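# Slide the pizza onto the cutting board's centre

## Task

Get the pizza lying flat at the centre of the cutting board. When you finish, no turner may be in contact with the pizza, and the pizza must stay there without the robot holding it. The board must never be shifted or rotated beyond a small amount, and no gripper, hand or arm may touch the pizza at any point.

## Robot and tools

ROBOT AND FRAME. Two arms, left_arm and right_arm, each ending in a parallel gripper. All reported poses use one world frame: origin on the table surface midway between the arms, +x pointing away from the robot over the table, +z up, and left_arm sitting on the +y side. The arm names do not tell you which side of a camera image an arm appears on. Each state line gives, per arm, end_effector_position (metres), end_effector_quat_wxyz, and linear (m/s) and angular (rad/s) velocities. Printed positions can be a little wrong, more so when an arm is stretched far.

GRIPPER GEOMETRY. The fingers point along the gripper's own +z axis and close along its y axis. The reported position is the spot between the pads with fingers shut, roughly 2 cm short of the tips; closing pushes the tips about 10 mm further along +z. grip_measured is the actual finger opening on the command scale. To keep hold of something, command an opening clearly smaller than grip_measured; the bigger the gap, the harder the squeeze (about 24 N per pad at most).

execute_actions(actions). actions is a list of actions; each action is a list of 1 to 15 rows; an empty list only returns state and images. A row is 14 numbers, each in [-1, 1], always covering both arms: left_arm dx, dy, dz, rx, ry, rz, opening, then right_arm in the same seven-slot order. Every row runs for one 1/30 s step; if an action has fewer than 15 rows, its final row is repeated until 15 steps pass, so one action lasts 0.5 s. dx..rz are an offset, not a pose: they are expressed in that gripper's own axes and measured from the gripper's measured pose when the action began (for a call's first action, the pose in the most recent result). Every row refers back to that same starting pose, not to the row before. Scale: 1.0 equals 0.6 m of translation or 180 degrees; rx, ry, rz form a single rotation vector. opening is absolute: +1 fully open (0.084 m), -1 shut.

PER-STEP CLIPPING. Each step the commanded pose is cut back to at most 70 mm and 16 degrees from where the gripper actually is, and the arm only travels to that clipped pose. Larger offsets therefore need further actions. If position and orientation conflict, position wins. Hand target lines show what each arm is currently driving toward. Elbows never fully straighten.

move(target, speed, blocking). target is one 14-number row in the same layout, scale and gripper-frame convention, an offset from the pose in the latest result that reports one. Both grippers follow straight paths that finish together, lasting 0.5 to 10 s (cut off at 10 s if longer). speed is the path's top linear speed in m/s, 0.002 to 0.5, default 0.25; rotation is capped at twice that in rad/s. Openings are sent at the start. The path ignores obstacles and the other arm, and the real gripper may lag, drift or overshoot the speed, especially near full reach. Faster motion or aiming deeper past a contact means a harder hit. With blocking=false you get a result after 0.5 s while motion continues; until some result shows the move finished, other moves and execute_actions are refused, so use wait or stop first. The result adds a move: line with the outcome (done, off_target, moving, held, fault), active limits (paced = pose clipped; held = a check blocked steps, after which the arm may suddenly go fast), and each gripper's remaining distance to target. If only one arm is named, the other finished fine. A pose unreachable line means the clearance check altered or blocked that arm's command.

wait(seconds): 0 to 10; the arms keep their last command and a running move carries on (wait ends early when it finishes). stop(): brakes a running move; the arm needs braking distance, and the fingers keep moving. zoom_image(camera, region): camera is cam_high, cam_low, cam_left_wrist or cam_right_wrist; region is [x0, y0, x1, y1] pixels, origin top-left, no more than 504 by 504. finished_scene(scene): give the current scene's number; it is final, so only call it once the pizza is settled and the goal holds. Answering without any tool call ends everything.

CAMERAS. Every result returns images from cam_high, cam_low, cam_left_wrist, cam_right_wrist, each 672x504, in that order. Calibration (intrinsics K, distortion, T_world_to_cam) is given; fixed cameras may be a couple of degrees and several millimetres off, and wrist camera poses are derived from joint readings.

HOLDING STILL. For an arm that should not move, send the offset returning it to its desired pose in the first call of a reply and zeros afterwards, always with its intended opening. While you are thinking the simulation keeps running with the last command held.

WHAT TO AVOID. Never let a gripper or arm touch the pizza; handle it only through a turner. Do not bump or drag the cutting board. Do not knock anything off the table. Loose objects may occasionally get a small push from outside. Keep the arms from striking or pushing each other. Avoid slams, drops and hard pushes. If a joint's contact torque hits its limit (waist and shoulder 47 N m; upper arm roll, elbow, forearm roll 28.2; wrist pitch and wrist roll 18.8, including held weight), that arm backs off, freezes 10 s and drops the rest of the call. Holding loads warms motors: a MOTOR HOT line appears at 65 °C, and at 80 °C the arm is braked until it cools (OVER-TEMPERATURE FAULT). At the end, withdraw the turner so nothing touches the pizza.

Each tool is called after "Request:" as name(argument=value, ...) on one line, values as JSON.

## Session

Request:
execute_actions(actions=[])

Scene clock: 0.00 s.
left_arm: end_effector_position=(+0.2550, +0.7364, +0.1904) grip_measured=+1.00 end_effector_quat_wxyz=(+0.017, +0.997, -0.037, -0.072) end_effector_velocity=(-0.000, +0.000, +0.000) end_effector_angular_velocity=(+0.000, +0.000, +0.000) | right_arm: end_effector_position=(+0.5974, -0.1530, +0.1685) grip_measured=+1.00 end_effector_quat_wxyz=(+0.080, +0.375, +0.780, +0.495) end_effector_velocity=(+0.001, +0.000, +0.001) end_effector_angular_velocity=(+0.000, -0.002, -0.000)
Joint positions: left_arm=[ 0.852  0.314 -0.05   1.427  0.121  1.228  0.947  0.084] | right_arm=[ 0.512  0.35  -0.41   1.084  1.668  0.908  2.782  0.084]
Joint velocities: left_arm=[ 0.  0.  0.  0.  0. -0. -0.  0.] | right_arm=[ 0.    -0.001  0.     0.002  0.    -0.     0.001 -0.   ]
Motor temperatures (°C, as the motors report them): left_arm=[38 39 39 39 40 40 42] | right_arm=[36 35 38 33 38 37 38]
Hand target (left_arm): +0.255, +0.736, +0.190; +0.017, +0.997, -0.037, -0.072
Hand target (right_arm): +0.597, -0.153, +0.169; +0.080, +0.375, +0.780, +0.495

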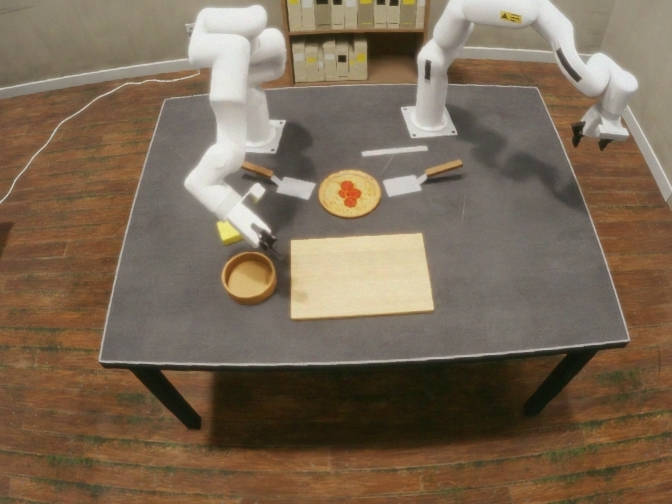

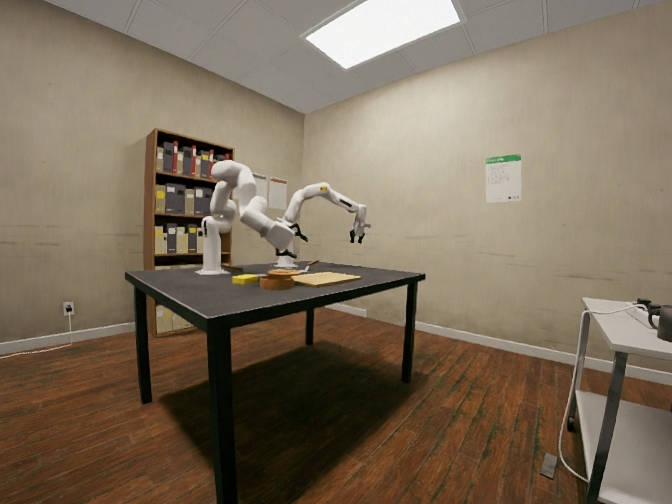

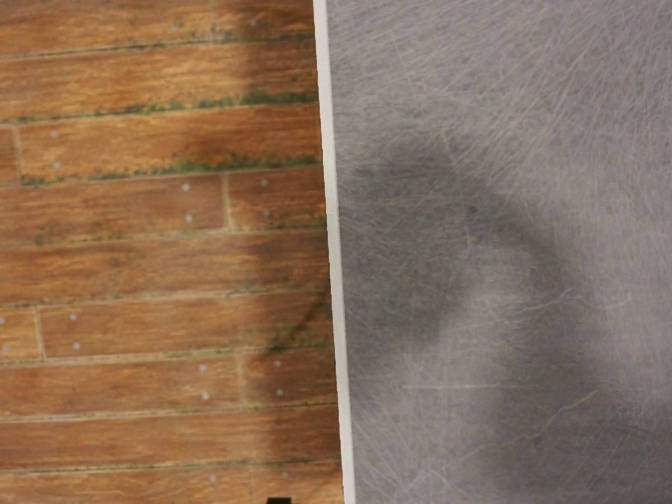

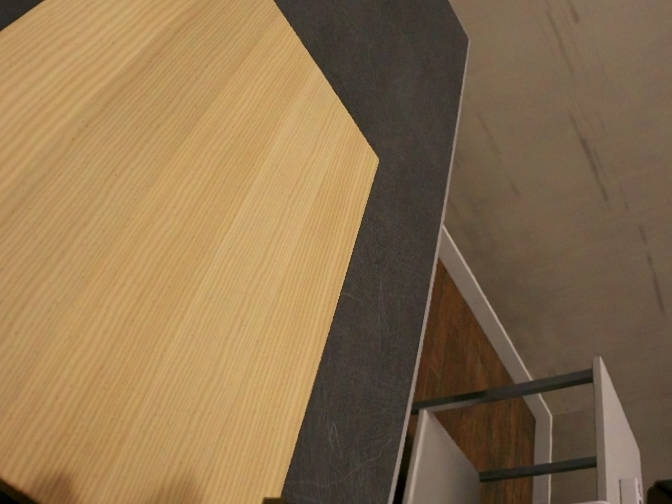

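Request:
zoom_image(camera="cam_high", region=[220, 130, 480, 325])

Request:
zoom_image(camera="cam_low", region=[220, 240, 380, 300])

Region (220, 130, 480, 325) of cam_high's 672x504 image, scaled by 1.938, with more detail than that image has; it fills the top 378 rows of this view, and the rest is white.

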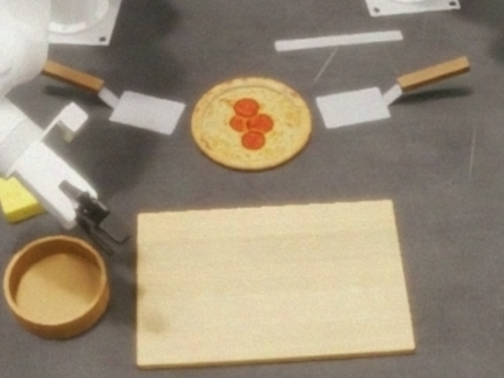

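Region (220, 240, 380, 300) of cam_low's 672x504 image, scaled by 3.150, with more detail than that image has; it fills the top 189 rows of this view, and the rest is white.

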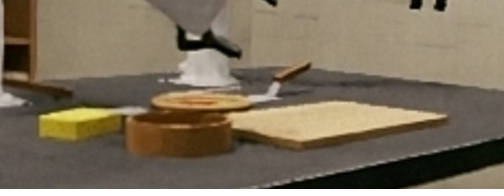

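Request:
move(target=[0.045,0.688,0.004,0.041,0.03,0.425,1,0.37,-0.296,-0.419,0.241,-0.252,0.299,1])

Scene clock: 25.40 s.
left_arm: end_effector_position=(+0.2500, +0.3241, +0.1988) grip_measured=+1.00 end_effector_quat_wxyz=(-0.000, +0.761, -0.649, -0.001) end_effector_velocity=(+0.000, -0.000, +0.000) end_effector_angular_velocity=(+0.001, -0.001, -0.003) | right_arm: end_effector_position=(+0.2260, -0.2252, +0.1993) grip_measured=+1.00 end_effector_quat_wxyz=(+0.001, +0.824, +0.566, -0.002) end_effector_velocity=(-0.001, -0.001, -0.000) end_effector_angular_velocity=(-0.003, +0.002, -0.001)
Joint positions: left_arm=[ 0.341 -0.62  -0.341  0.51  -0.216  1.114  1.684  0.084] | right_arm=[ 0.201 -0.89   0.153  0.347  0.123  1.236  5.189  0.084]
Joint velocities: left_arm=[-0.001 -0.001 -0.001 -0.     0.     0.     0.    -0.   ] | right_arm=[ 0.    -0.002  0.    -0.001 -0.002  0.004  0.002 -0.   ]
Motor temperatures (°C, as the motors report them): left_arm=[38 39 39 40 40 40 42] | right_arm=[36 35 38 35 38 37 38]
Hand target (left_arm): +0.250, +0.324, +0.199; -0.000, +0.761, -0.649, -0.001
Hand target (right_arm): +0.226, -0.225, +0.199; +0.001, +0.824, +0.566, -0.002
Off the commanded pose (left_arm): 0.003 m, 0 deg.
Off the commanded pose (right_arm): 0.001 m, 0 deg.
move: done
camera_calibration (this result's frames):
cam_left_wrist: T_world_to_cam=[[-0.984867, -0.17154, -0.0247334, 0.339063], [-0.171428, 0.985175, -0.00659305, -0.207104], [0.0254977, -0.00225329, -0.999672, 0.320802], [0, 0, 0, 1]] pos_world=[0.290249, 0.26292, 0.327718]
cam_right_wrist: T_world_to_cam=[[0.931457, -0.36373, 0.00935277, -0.264809], [-0.363543, -0.93142, -0.0171483, -0.0509117], [0.0149487, 0.0125728, -0.999809, 0.324313], [0, 0, 0, 1]] pos_world=[0.223302, -0.147817, 0.325855]

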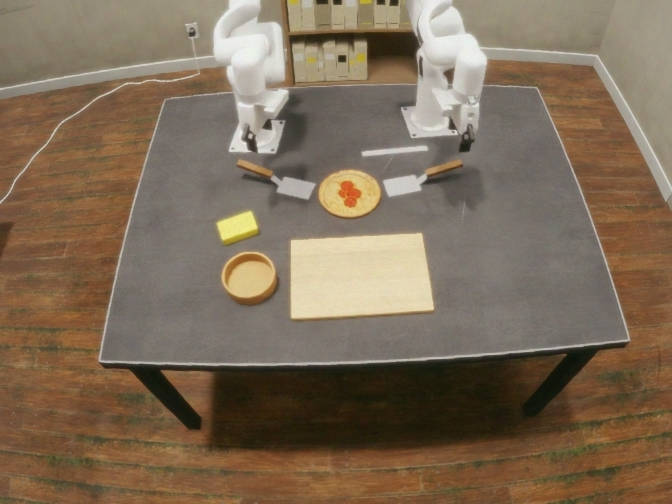

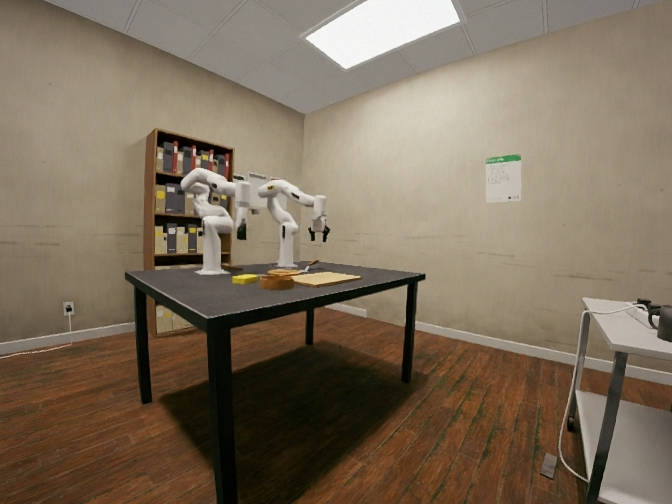

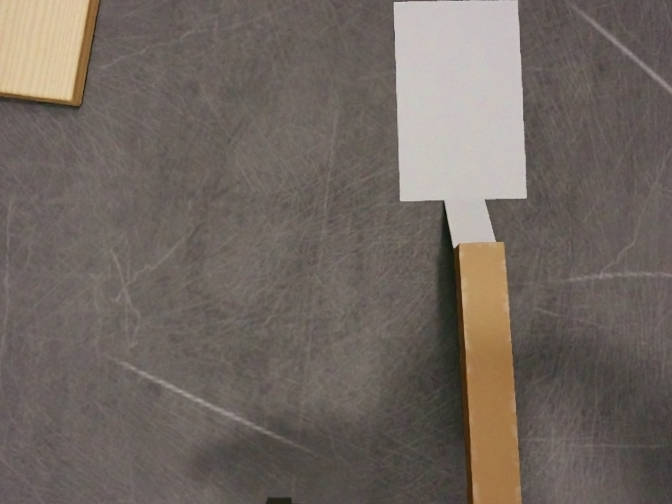

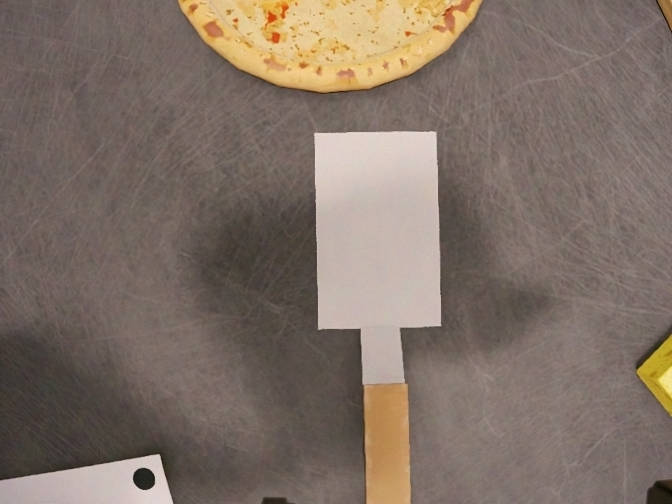

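Request:
move(target=[0.067,0.048,0.17,0,0,0,0.3,-0.03,-0.007,0.17,0,0,0,0.3])

Request:
move(target=[0,0,0.095,0,0,0,0.3,0,0,0.095,0,0,0,0.3], speed=0.08)

Request:
zoom_image(camera="cam_low", region=[200, 230, 360, 295])

Scene clock: 34.47 s.
left_arm: end_effector_position=(+0.2283, +0.2805, +0.0972) grip_measured=+0.29 end_effector_quat_wxyz=(-0.001, +0.761, -0.649, -0.001) end_effector_velocity=(-0.002, -0.000, -0.002) end_effector_angular_velocity=(+0.002, +0.005, -0.001) | right_arm: end_effector_position=(+0.2158, -0.2403, +0.0978) grip_measured=+0.29 end_effector_quat_wxyz=(+0.001, +0.824, +0.566, -0.001) end_effector_velocity=(-0.002, -0.001, -0.003) end_effector_angular_velocity=(-0.002, +0.004, +0.000)
Joint positions: left_arm=[ 0.245 -0.523 -0.489  0.269 -0.34   0.77   1.59   0.056] | right_arm=[ 0.198 -0.784  0.161  0.089  0.144  0.873  5.15   0.056]
Joint velocities: left_arm=[-0.001  0.003 -0.003 -0.005  0.    -0.004 -0.002 -0.   ] | right_arm=[-0.     0.006  0.001 -0.007 -0.001 -0.008 -0.    -0.   ]
Motor temperatures (°C, as the motors report them): left_arm=[38 39 39 40 40 40 42] | right_arm=[36 35 38 35 38 37 38]
Hand target (left_arm): +0.228, +0.280, +0.097; -0.000, +0.761, -0.649, -0.002
Hand target (right_arm): +0.215, -0.240, +0.097; +0.001, +0.824, +0.566, -0.002
Off the commanded pose (left_arm): 0.001 m, 0 deg.
Off the commanded pose (right_arm): 0.001 m, 0 deg.
move: done
camera_calibration (this result's frames):
cam_left_wrist: T_world_to_cam=[[-0.98479, -0.171816, -0.0258569, 0.307854], [-0.17171, 0.985128, -0.00626957, -0.168511], [0.0265496, -0.00173432, -0.999646, 0.219251], [0, 0, 0, 1]] pos_world=[0.268416, 0.21928, 0.226077]
cam_right_wrist: T_world_to_cam=[[0.931783, -0.362879, 0.00992435, -0.259792], [-0.36267, -0.931742, -0.018107, -0.0705868], [0.0158176, 0.0132725, -0.999787, 0.22315], [0, 0, 0, 1]] pos_world=[0.212941, -0.163004, 0.224403]

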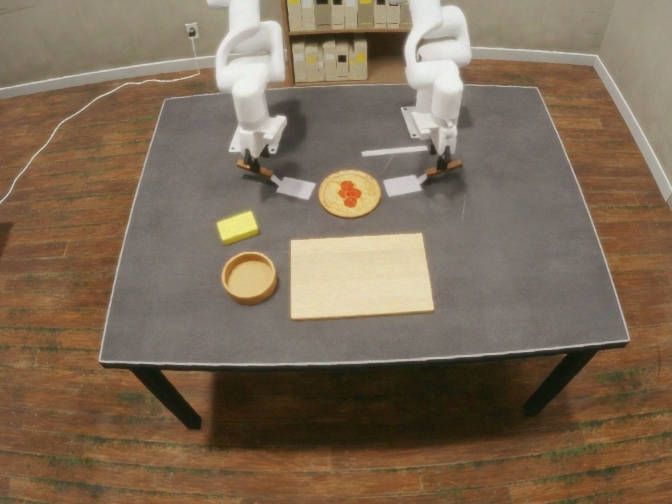

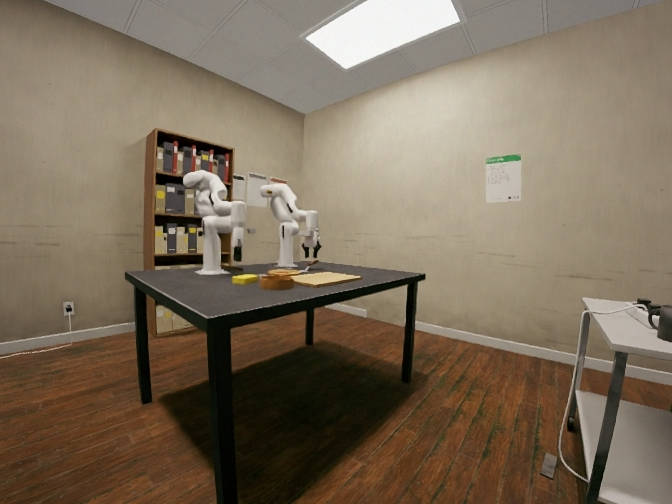

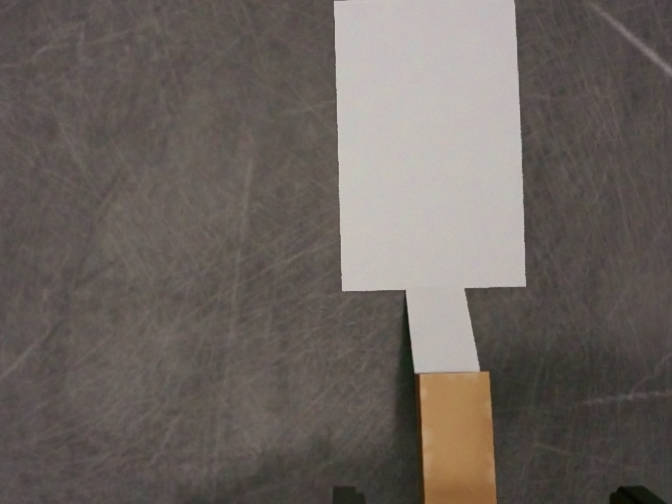

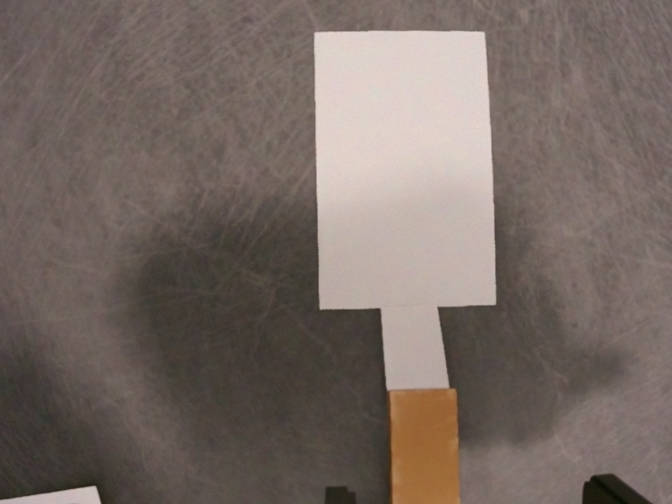

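Scene clock: 35.60 s.
left_arm: end_effector_position=(+0.2286, +0.2806, +0.0405) grip_measured=+0.29 end_effector_quat_wxyz=(-0.001, +0.761, -0.649, -0.001) end_effector_velocity=(-0.001, +0.000, -0.001) end_effector_angular_velocity=(+0.001, +0.003, +0.001) | right_arm: end_effector_position=(+0.2159, -0.2400, +0.0412) grip_measured=+0.29 end_effector_quat_wxyz=(+0.001, +0.824, +0.567, -0.001) end_effector_velocity=(+0.000, -0.000, -0.001) end_effector_angular_velocity=(-0.001, -0.000, +0.001)
Joint positions: left_arm=[ 0.286 -0.287 -0.559  0.218 -0.322  0.486  1.56   0.056] | right_arm=[ 0.205 -0.518  0.182  0.023  0.171  0.541  5.146  0.056]
Joint velocities: left_arm=[ 0.002  0.003 -0.002 -0.002  0.002 -0.002 -0.002 -0.   ] | right_arm=[-0.     0.005  0.001  0.    -0.001 -0.006 -0.001 -0.   ]
Motor temperatures (°C, as the motors report them): left_arm=[38 39 39 40 40 40 42] | right_arm=[36 35 38 35 38 37 38]
Hand target (left_arm): +0.228, +0.281, +0.040; -0.001, +0.761, -0.649, -0.001
Hand target (right_arm): +0.216, -0.240, +0.041; +0.001, +0.824, +0.567, -0.001
Off the commanded pose (left_arm): 0.000 m, 0 deg.
Off the commanded pose (right_arm): 0.001 m, 0 deg.
move: done
camera_calibration (this result's frames):
cam_left_wrist: T_world_to_cam=[[-0.984835, -0.171468, -0.0264509, 0.306625], [-0.171363, 0.985189, -0.00617917, -0.169034], [0.0271186, -0.00155275, -0.999631, 0.162416], [0, 0, 0, 1]] pos_world=[0.268605, 0.219359, 0.169422]
cam_right_wrist: T_world_to_cam=[[0.932058, -0.362169, 0.0101033, -0.259177], [-0.361941, -0.932005, -0.0191092, -0.0715172], [0.0163371, 0.0141541, -0.999766, 0.166632], [0, 0, 0, 1]] pos_world=[0.212961, -0.162879, 0.167845]

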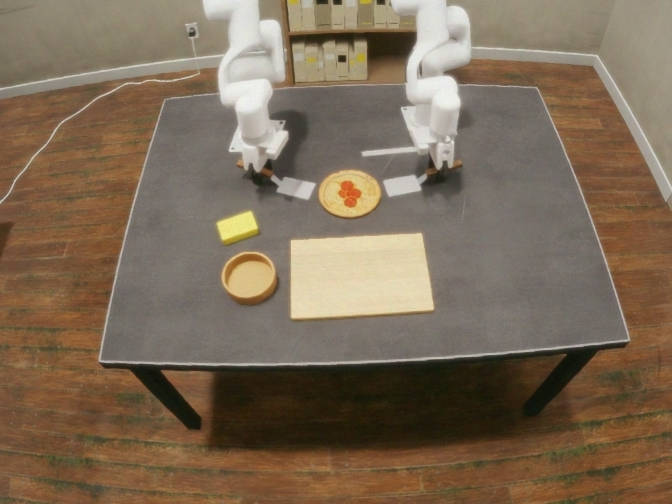

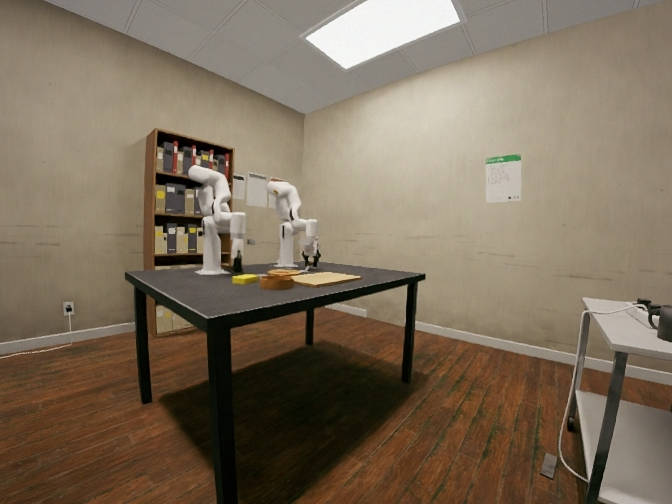

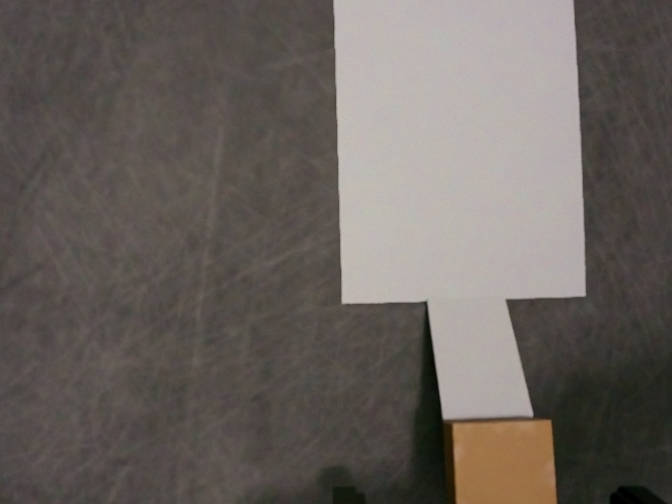

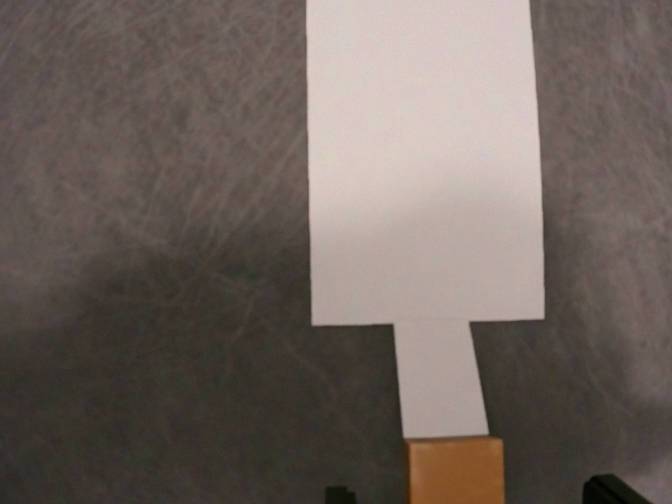

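Region (200, 230, 360, 295) of cam_low's 672x504 image, scaled by 3.150, with more detail than that image has; it fills the top 205 rows of this view, and the rest is white.

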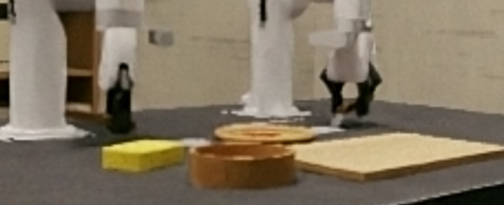

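Request:
move(target=[0,0,0,0,0,0,-1,0,0,0,0,0,0,-1])

Request:
move(target=[0.018,-0.082,-0.008,0,-0.011,0.05,-1,0.03,0.115,-0.008,0,-0.011,-0.117,-1], speed=0.08)

Request:
move(target=[0.07,0,0.004,0,0,0,-1,0.07,0,0.004,0,0,0,-1], speed=0.03)

Request:
zoom_image(camera="cam_high", region=[240, 130, 460, 250])

Scene clock: 45.30 s.
left_arm: end_effector_position=(+0.2285, +0.2807, +0.0405) grip_measured=-0.55 end_effector_quat_wxyz=(-0.001, +0.761, -0.649, -0.001) end_effector_velocity=(+0.000, +0.000, +0.000) end_effector_angular_velocity=(+0.001, -0.001, -0.000) | right_arm: end_effector_position=(+0.2159, -0.2400, +0.0411) grip_measured=-0.55 end_effector_quat_wxyz=(+0.001, +0.824, +0.567, -0.001) end_effector_velocity=(+0.000, -0.000, -0.000) end_effector_angular_velocity=(+0.000, -0.002, -0.001)
Joint positions: left_arm=[ 0.286 -0.287 -0.56   0.218 -0.322  0.486  1.56   0.02 ] | right_arm=[ 0.205 -0.518  0.182  0.023  0.171  0.541  5.146  0.02 ]
Joint velocities: left_arm=[ 0.001 -0.    -0.001  0.     0.001 -0.    -0.    -0.   ] | right_arm=[ 0.    -0.001 -0.    -0.001  0.001 -0.002  0.001  0.   ]
Motor temperatures (°C, as the motors report them): left_arm=[38 39 39 40 40 40 42] | right_arm=[36 35 38 35 38 37 38]
Hand target (left_arm): +0.229, +0.281, +0.040; -0.001, +0.761, -0.649, -0.001
Hand target (right_arm): +0.216, -0.240, +0.041; +0.001, +0.824, +0.567, -0.001
Off the commanded pose (left_arm): 0.000 m, 0 deg.
Off the commanded pose (right_arm): 0.000 m, 0 deg.
move: done
camera_calibration (this result's frames):
cam_left_wrist: T_world_to_cam=[[-0.984841, -0.171453, -0.0263056, 0.306559], [-0.171349, 0.985191, -0.00615061, -0.169053], [0.0269706, -0.00154992, -0.999635, 0.162416], [0, 0, 0, 1]] pos_world=[0.268565, 0.219362, 0.169381]
cam_right_wrist: T_world_to_cam=[[0.932059, -0.362167, 0.0100283, -0.259146], [-0.361941, -0.932006, -0.0190629, -0.0715375], [0.0162504, 0.0141381, -0.999768, 0.166627], [0, 0, 0, 1]] pos_world=[0.21294, -0.162883, 0.167823]

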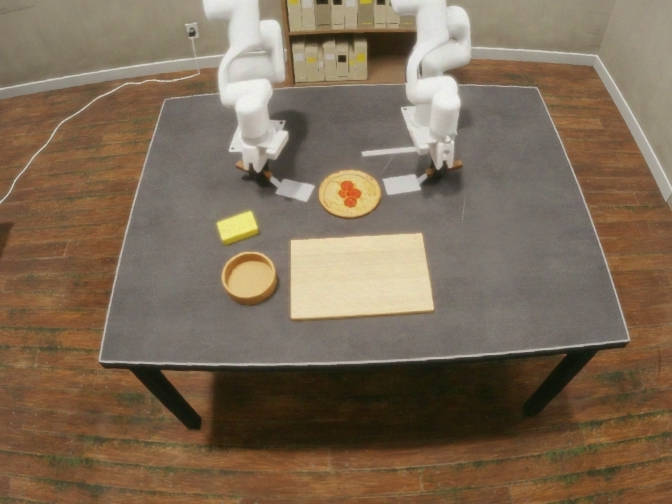

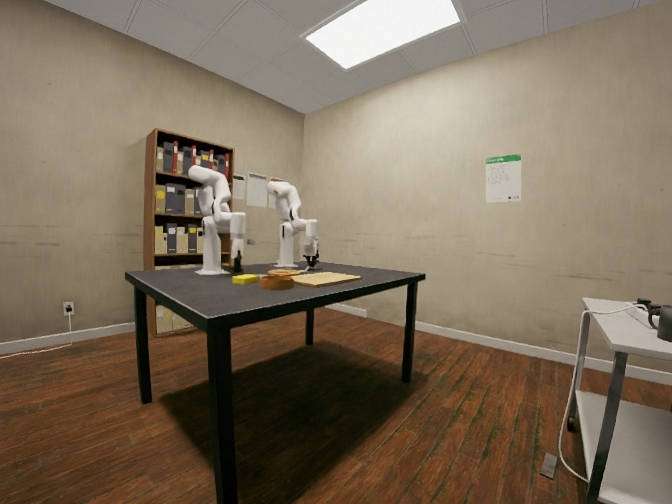

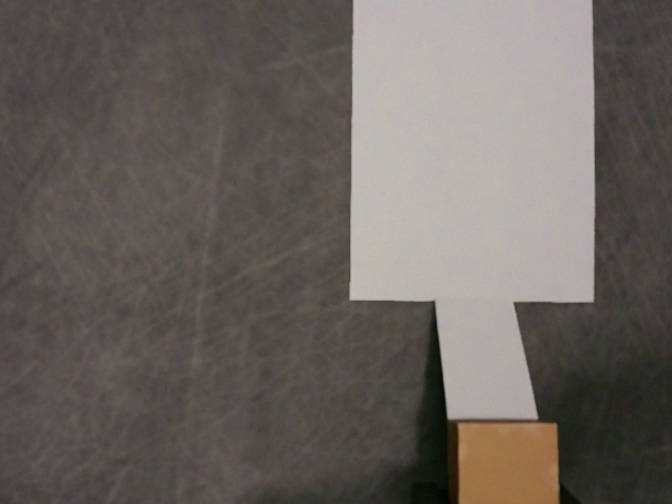

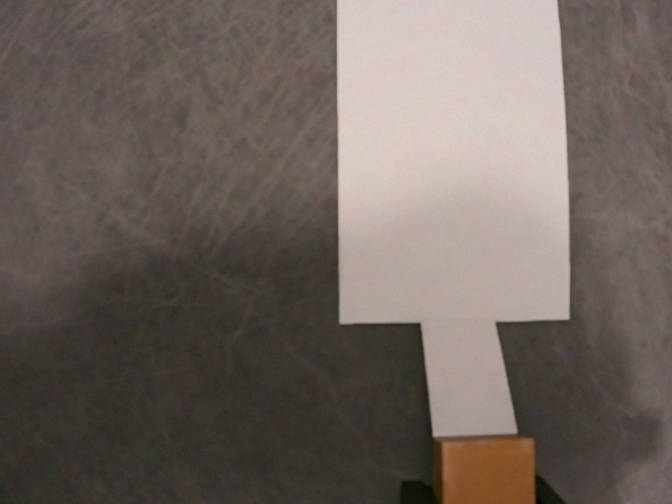

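Scene clock: 47.90 s.
left_arm: end_effector_position=(+0.2788, +0.2778, +0.0455) grip_measured=-0.55 end_effector_quat_wxyz=(+0.012, -0.708, +0.706, +0.014) end_effector_velocity=(+0.000, +0.000, +0.000) end_effector_angular_velocity=(+0.001, +0.000, -0.001) | right_arm: end_effector_position=(+0.2866, -0.2480, +0.0463) grip_measured=-0.55 end_effector_quat_wxyz=(+0.010, +0.706, +0.708, -0.015) end_effector_velocity=(-0.001, -0.000, -0.000) end_effector_angular_velocity=(-0.001, +0.002, +0.005)
Joint positions: left_arm=[ 0.386 -0.122 -0.612  0.386 -0.07   0.495  1.524  0.02 ] | right_arm=[ 0.144 -0.23   0.135  0.261 -0.007  0.501  4.845  0.02 ]
Joint velocities: left_arm=[ 0.001  0.001 -0.     0.002  0.004  0.001 -0.002  0.   ] | right_arm=[-0.     0.001 -0.    -0.    -0.002  0.001 -0.003 -0.   ]
Motor temperatures (°C, as the motors report them): left_arm=[38 39 39 40 40 40 42] | right_arm=[36 35 38 35 38 37 38]
Hand target (left_arm): +0.279, +0.278, +0.045; -0.012, +0.708, -0.706, -0.015
Hand target (right_arm): +0.287, -0.248, +0.046; +0.010, +0.706, +0.708, -0.015
Off the commanded pose (left_arm): 0.000 m, 0 deg.
Off the commanded pose (right_arm): 0.000 m, 0 deg.
move: done
camera_calibration (this result's frames):
cam_left_wrist: T_world_to_cam=[[-0.999612, -0.0144988, -0.0237637, 0.316079], [-0.0151818, 0.999469, 0.0288172, -0.20666], [0.0233333, 0.0291668, -0.999302, 0.15855], [0, 0, 0, 1]] pos_world=[0.30912, 0.206509, 0.171906]
cam_right_wrist: T_world_to_cam=[[0.999991, -0.00292025, 0.00313661, -0.25808], [-0.00296484, -0.999893, 0.0143071, -0.174502], [0.00309449, -0.0143163, -0.999893, 0.167451], [0, 0, 0, 1]] pos_world=[0.257042, -0.172839, 0.17074]

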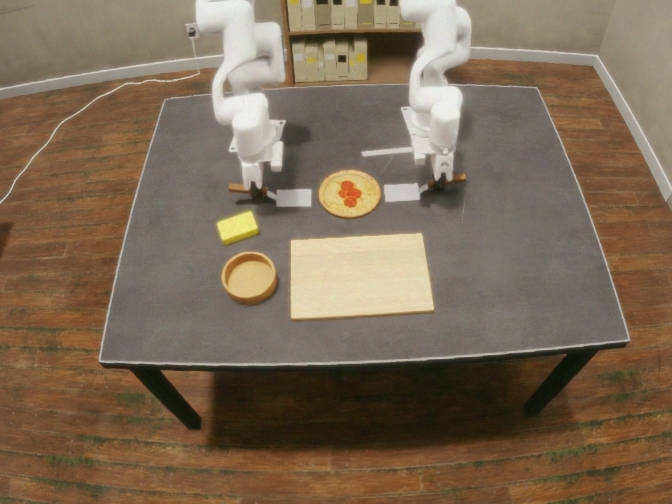

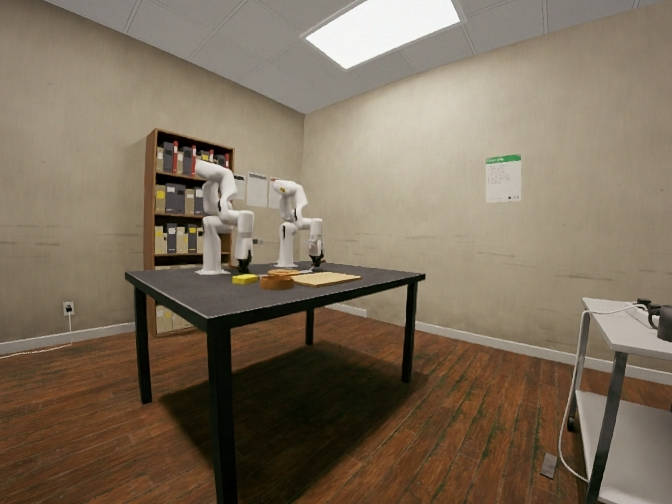

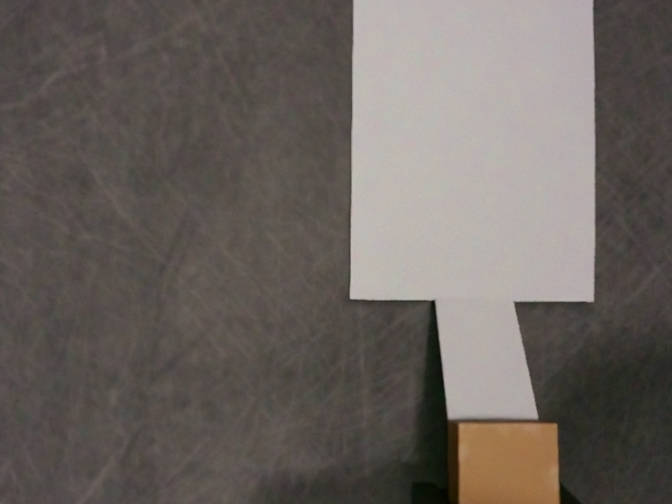

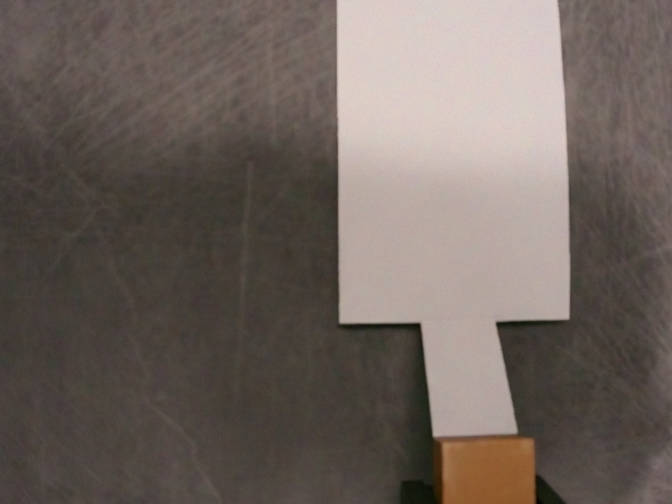

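Scene clock: 49.57 s.
left_arm: end_effector_position=(+0.2788, +0.2362, +0.0416) grip_measured=-0.55 end_effector_quat_wxyz=(+0.012, -0.708, +0.706, +0.015) end_effector_velocity=(-0.000, +0.000, -0.000) end_effector_angular_velocity=(+0.001, +0.000, +0.003) | right_arm: end_effector_position=(+0.2867, -0.2063, +0.0425) grip_measured=-0.55 end_effector_quat_wxyz=(+0.010, +0.706, +0.708, -0.015) end_effector_velocity=(+0.000, +0.000, -0.000) end_effector_angular_velocity=(+0.000, -0.000, -0.002)
Joint positions: left_arm=[ 0.345 -0.087 -0.69   0.407 -0.041  0.487  1.378  0.02 ] | right_arm=[ 0.206 -0.189  0.218  0.288  0.017  0.489  4.967  0.02 ]
Joint velocities: left_arm=[ 0.     0.001  0.     0.     0.002  0.    -0.004  0.   ] | right_arm=[ 0.     0.002  0.     0.001 -0.    -0.     0.003 -0.   ]
Motor temperatures (°C, as the motors report them): left_arm=[38 39 39 40 40 40 42] | right_arm=[36 35 38 35 38 37 38]
Hand target (left_arm): +0.279, +0.236, +0.042; -0.012, +0.708, -0.706, -0.015
Hand target (right_arm): +0.287, -0.206, +0.042; +0.010, +0.706, +0.708, -0.015
Off the commanded pose (left_arm): 0.000 m, 0 deg.
Off the commanded pose (right_arm): 0.000 m, 0 deg.
move: done
camera_calibration (this result's frames):
cam_left_wrist: T_world_to_cam=[[-0.99961, -0.014497, -0.0238783, 0.315417], [-0.0151972, 0.999452, 0.0294071, -0.165007], [0.0234389, 0.0297585, -0.999282, 0.155672], [0, 0, 0, 1]] pos_world=[0.309138, 0.164856, 0.167945]
cam_right_wrist: T_world_to_cam=[[0.99999, -0.00293563, 0.00327543, -0.258057], [-0.00298318, -0.999889, 0.0146099, -0.132832], [0.00323218, -0.0146195, -0.999888, 0.164143], [0, 0, 0, 1]] pos_world=[0.257128, -0.131175, 0.166911]

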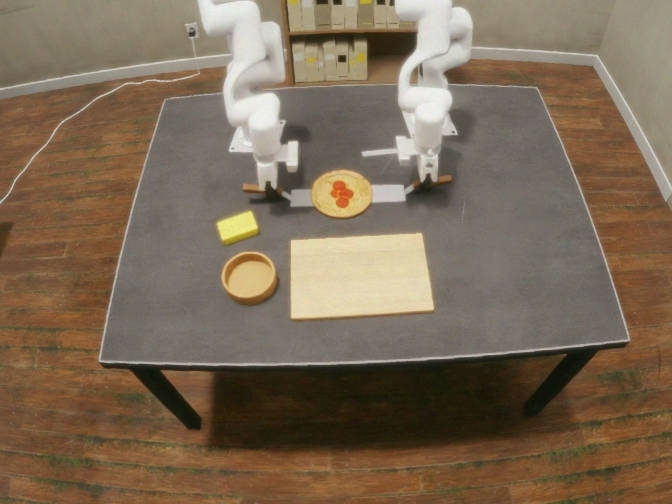

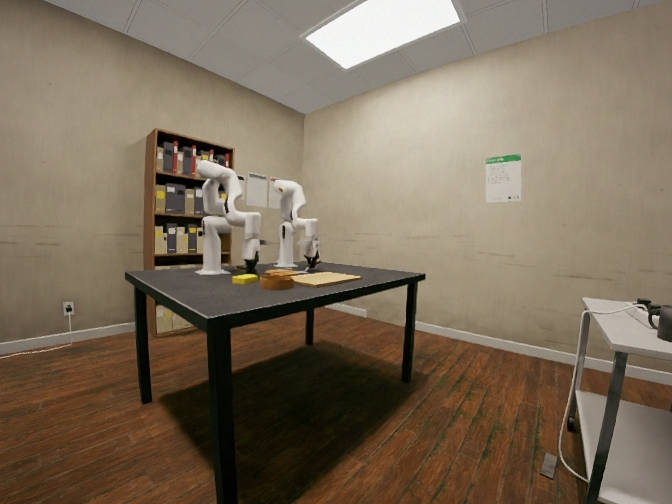

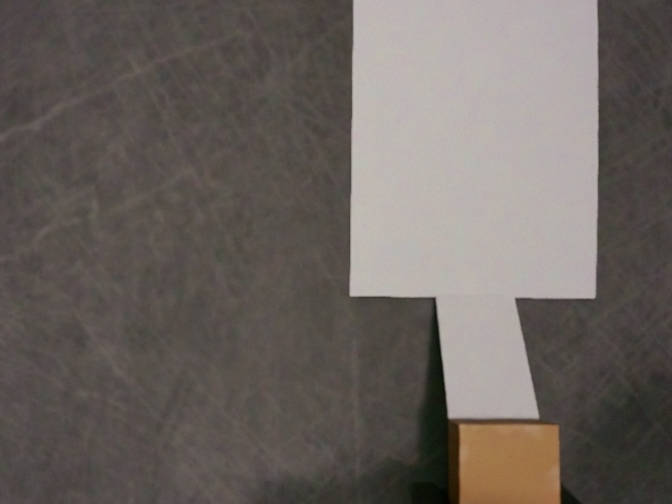

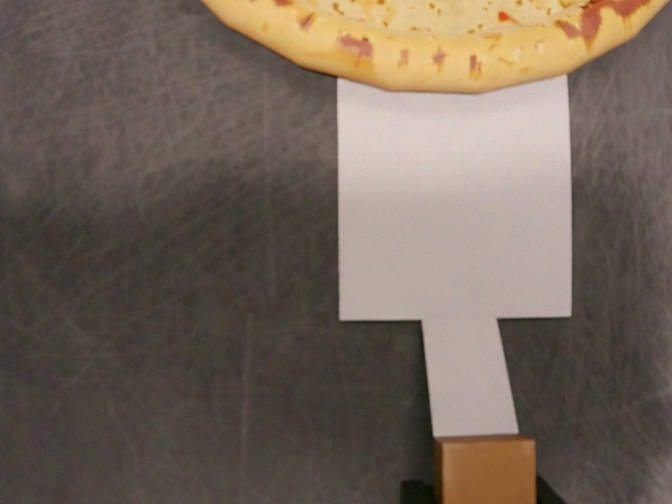

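Region (240, 130, 460, 250) of cam_high's 672x504 image, scaled by 2.291, with more detail than that image has; it fills the top 275 rows of this view, and the rest is white.

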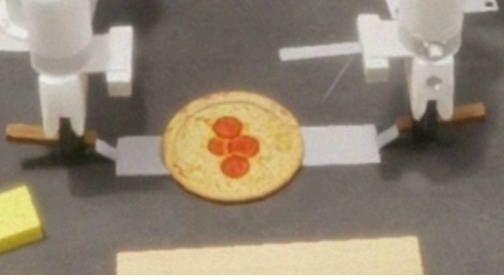

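Request:
move(target=[0.085,0,-0.003,0,0,0,-1,0.095,-0.008,-0.0033,0,0,0,-1], speed=0.02)

Scene clock: 57.03 s.
left_arm: end_effector_position=(+0.2789, +0.1854, +0.0415) grip_measured=-0.55 end_effector_quat_wxyz=(+0.013, -0.708, +0.706, +0.015) end_effector_velocity=(-0.000, +0.000, -0.000) end_effector_angular_velocity=(+0.001, +0.000, +0.001) | right_arm: end_effector_position=(+0.2822, -0.1496, +0.0426) grip_measured=-0.55 end_effector_quat_wxyz=(+0.011, +0.706, +0.708, -0.015) end_effector_velocity=(+0.000, +0.000, +0.000) end_effector_angular_velocity=(-0.000, +0.000, -0.001)
Joint positions: left_arm=[ 0.297 -0.036 -0.773  0.458  0.022  0.5    1.19   0.02 ] | right_arm=[ 0.28  -0.142  0.325  0.342  0.032  0.498  5.136  0.02 ]
Joint velocities: left_arm=[-0.     0.001  0.     0.     0.002  0.001 -0.003  0.   ] | right_arm=[ 0.     0.     0.001  0.002 -0.     0.002  0.002  0.   ]
Motor temperatures (°C, as the motors report them): left_arm=[38 39 39 40 40 40 42] | right_arm=[36 35 38 35 38 37 38]
Hand target (left_arm): +0.279, +0.185, +0.042; -0.013, +0.708, -0.706, -0.015
Hand target (right_arm): +0.282, -0.150, +0.043; +0.011, +0.706, +0.708, -0.015
Off the commanded pose (left_arm): 0.000 m, 0 deg.
Off the commanded pose (right_arm): 0.000 m, 0 deg.
move: done
camera_calibration (this result's frames):
cam_left_wrist: T_world_to_cam=[[-0.999606, -0.0143875, -0.0240883, 0.314718], [-0.0151113, 0.999431, 0.0301407, -0.114342], [0.0236409, 0.0304928, -0.999255, 0.156913], [0, 0, 0, 1]] pos_world=[0.309156, 0.11402, 0.167824]
cam_right_wrist: T_world_to_cam=[[0.999989, -0.00293235, 0.00366774, -0.253358], [-0.00298716, -0.999883, 0.0150282, -0.0761108], [0.00362324, -0.015039, -0.99988, 0.164918], [0, 0, 0, 1]] pos_world=[0.25253, -0.0743646, 0.166971]

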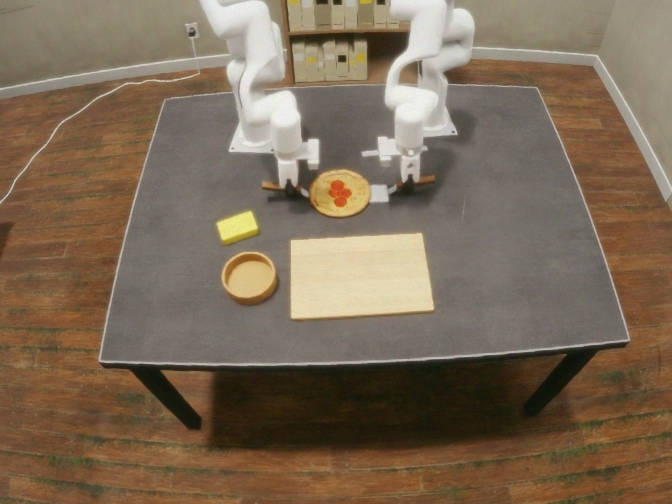

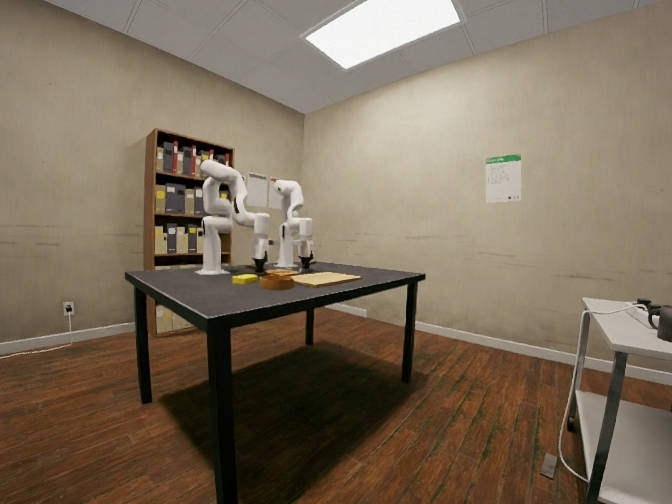

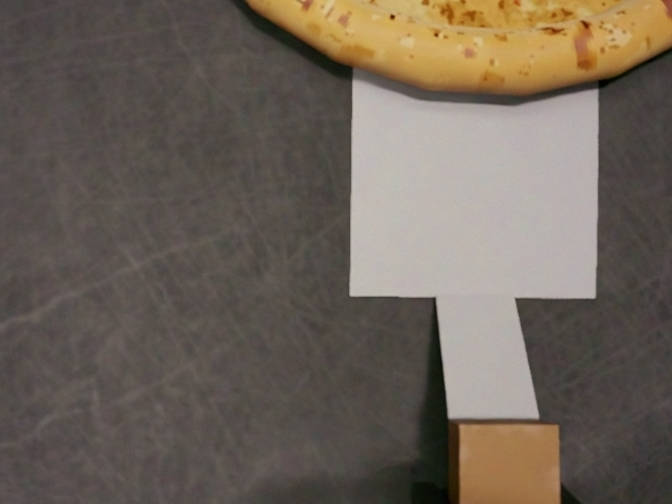

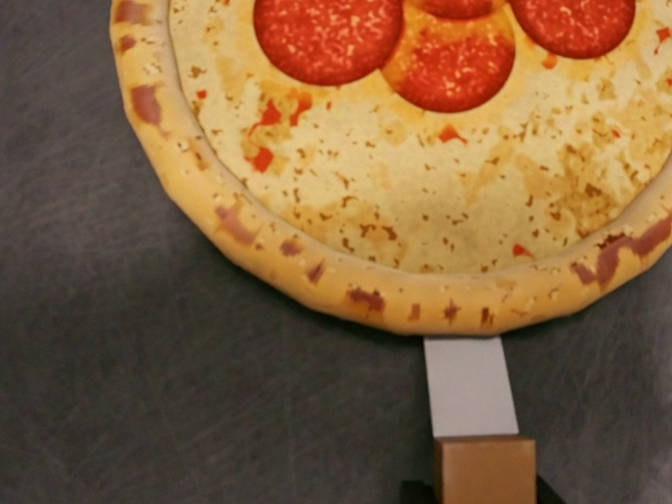

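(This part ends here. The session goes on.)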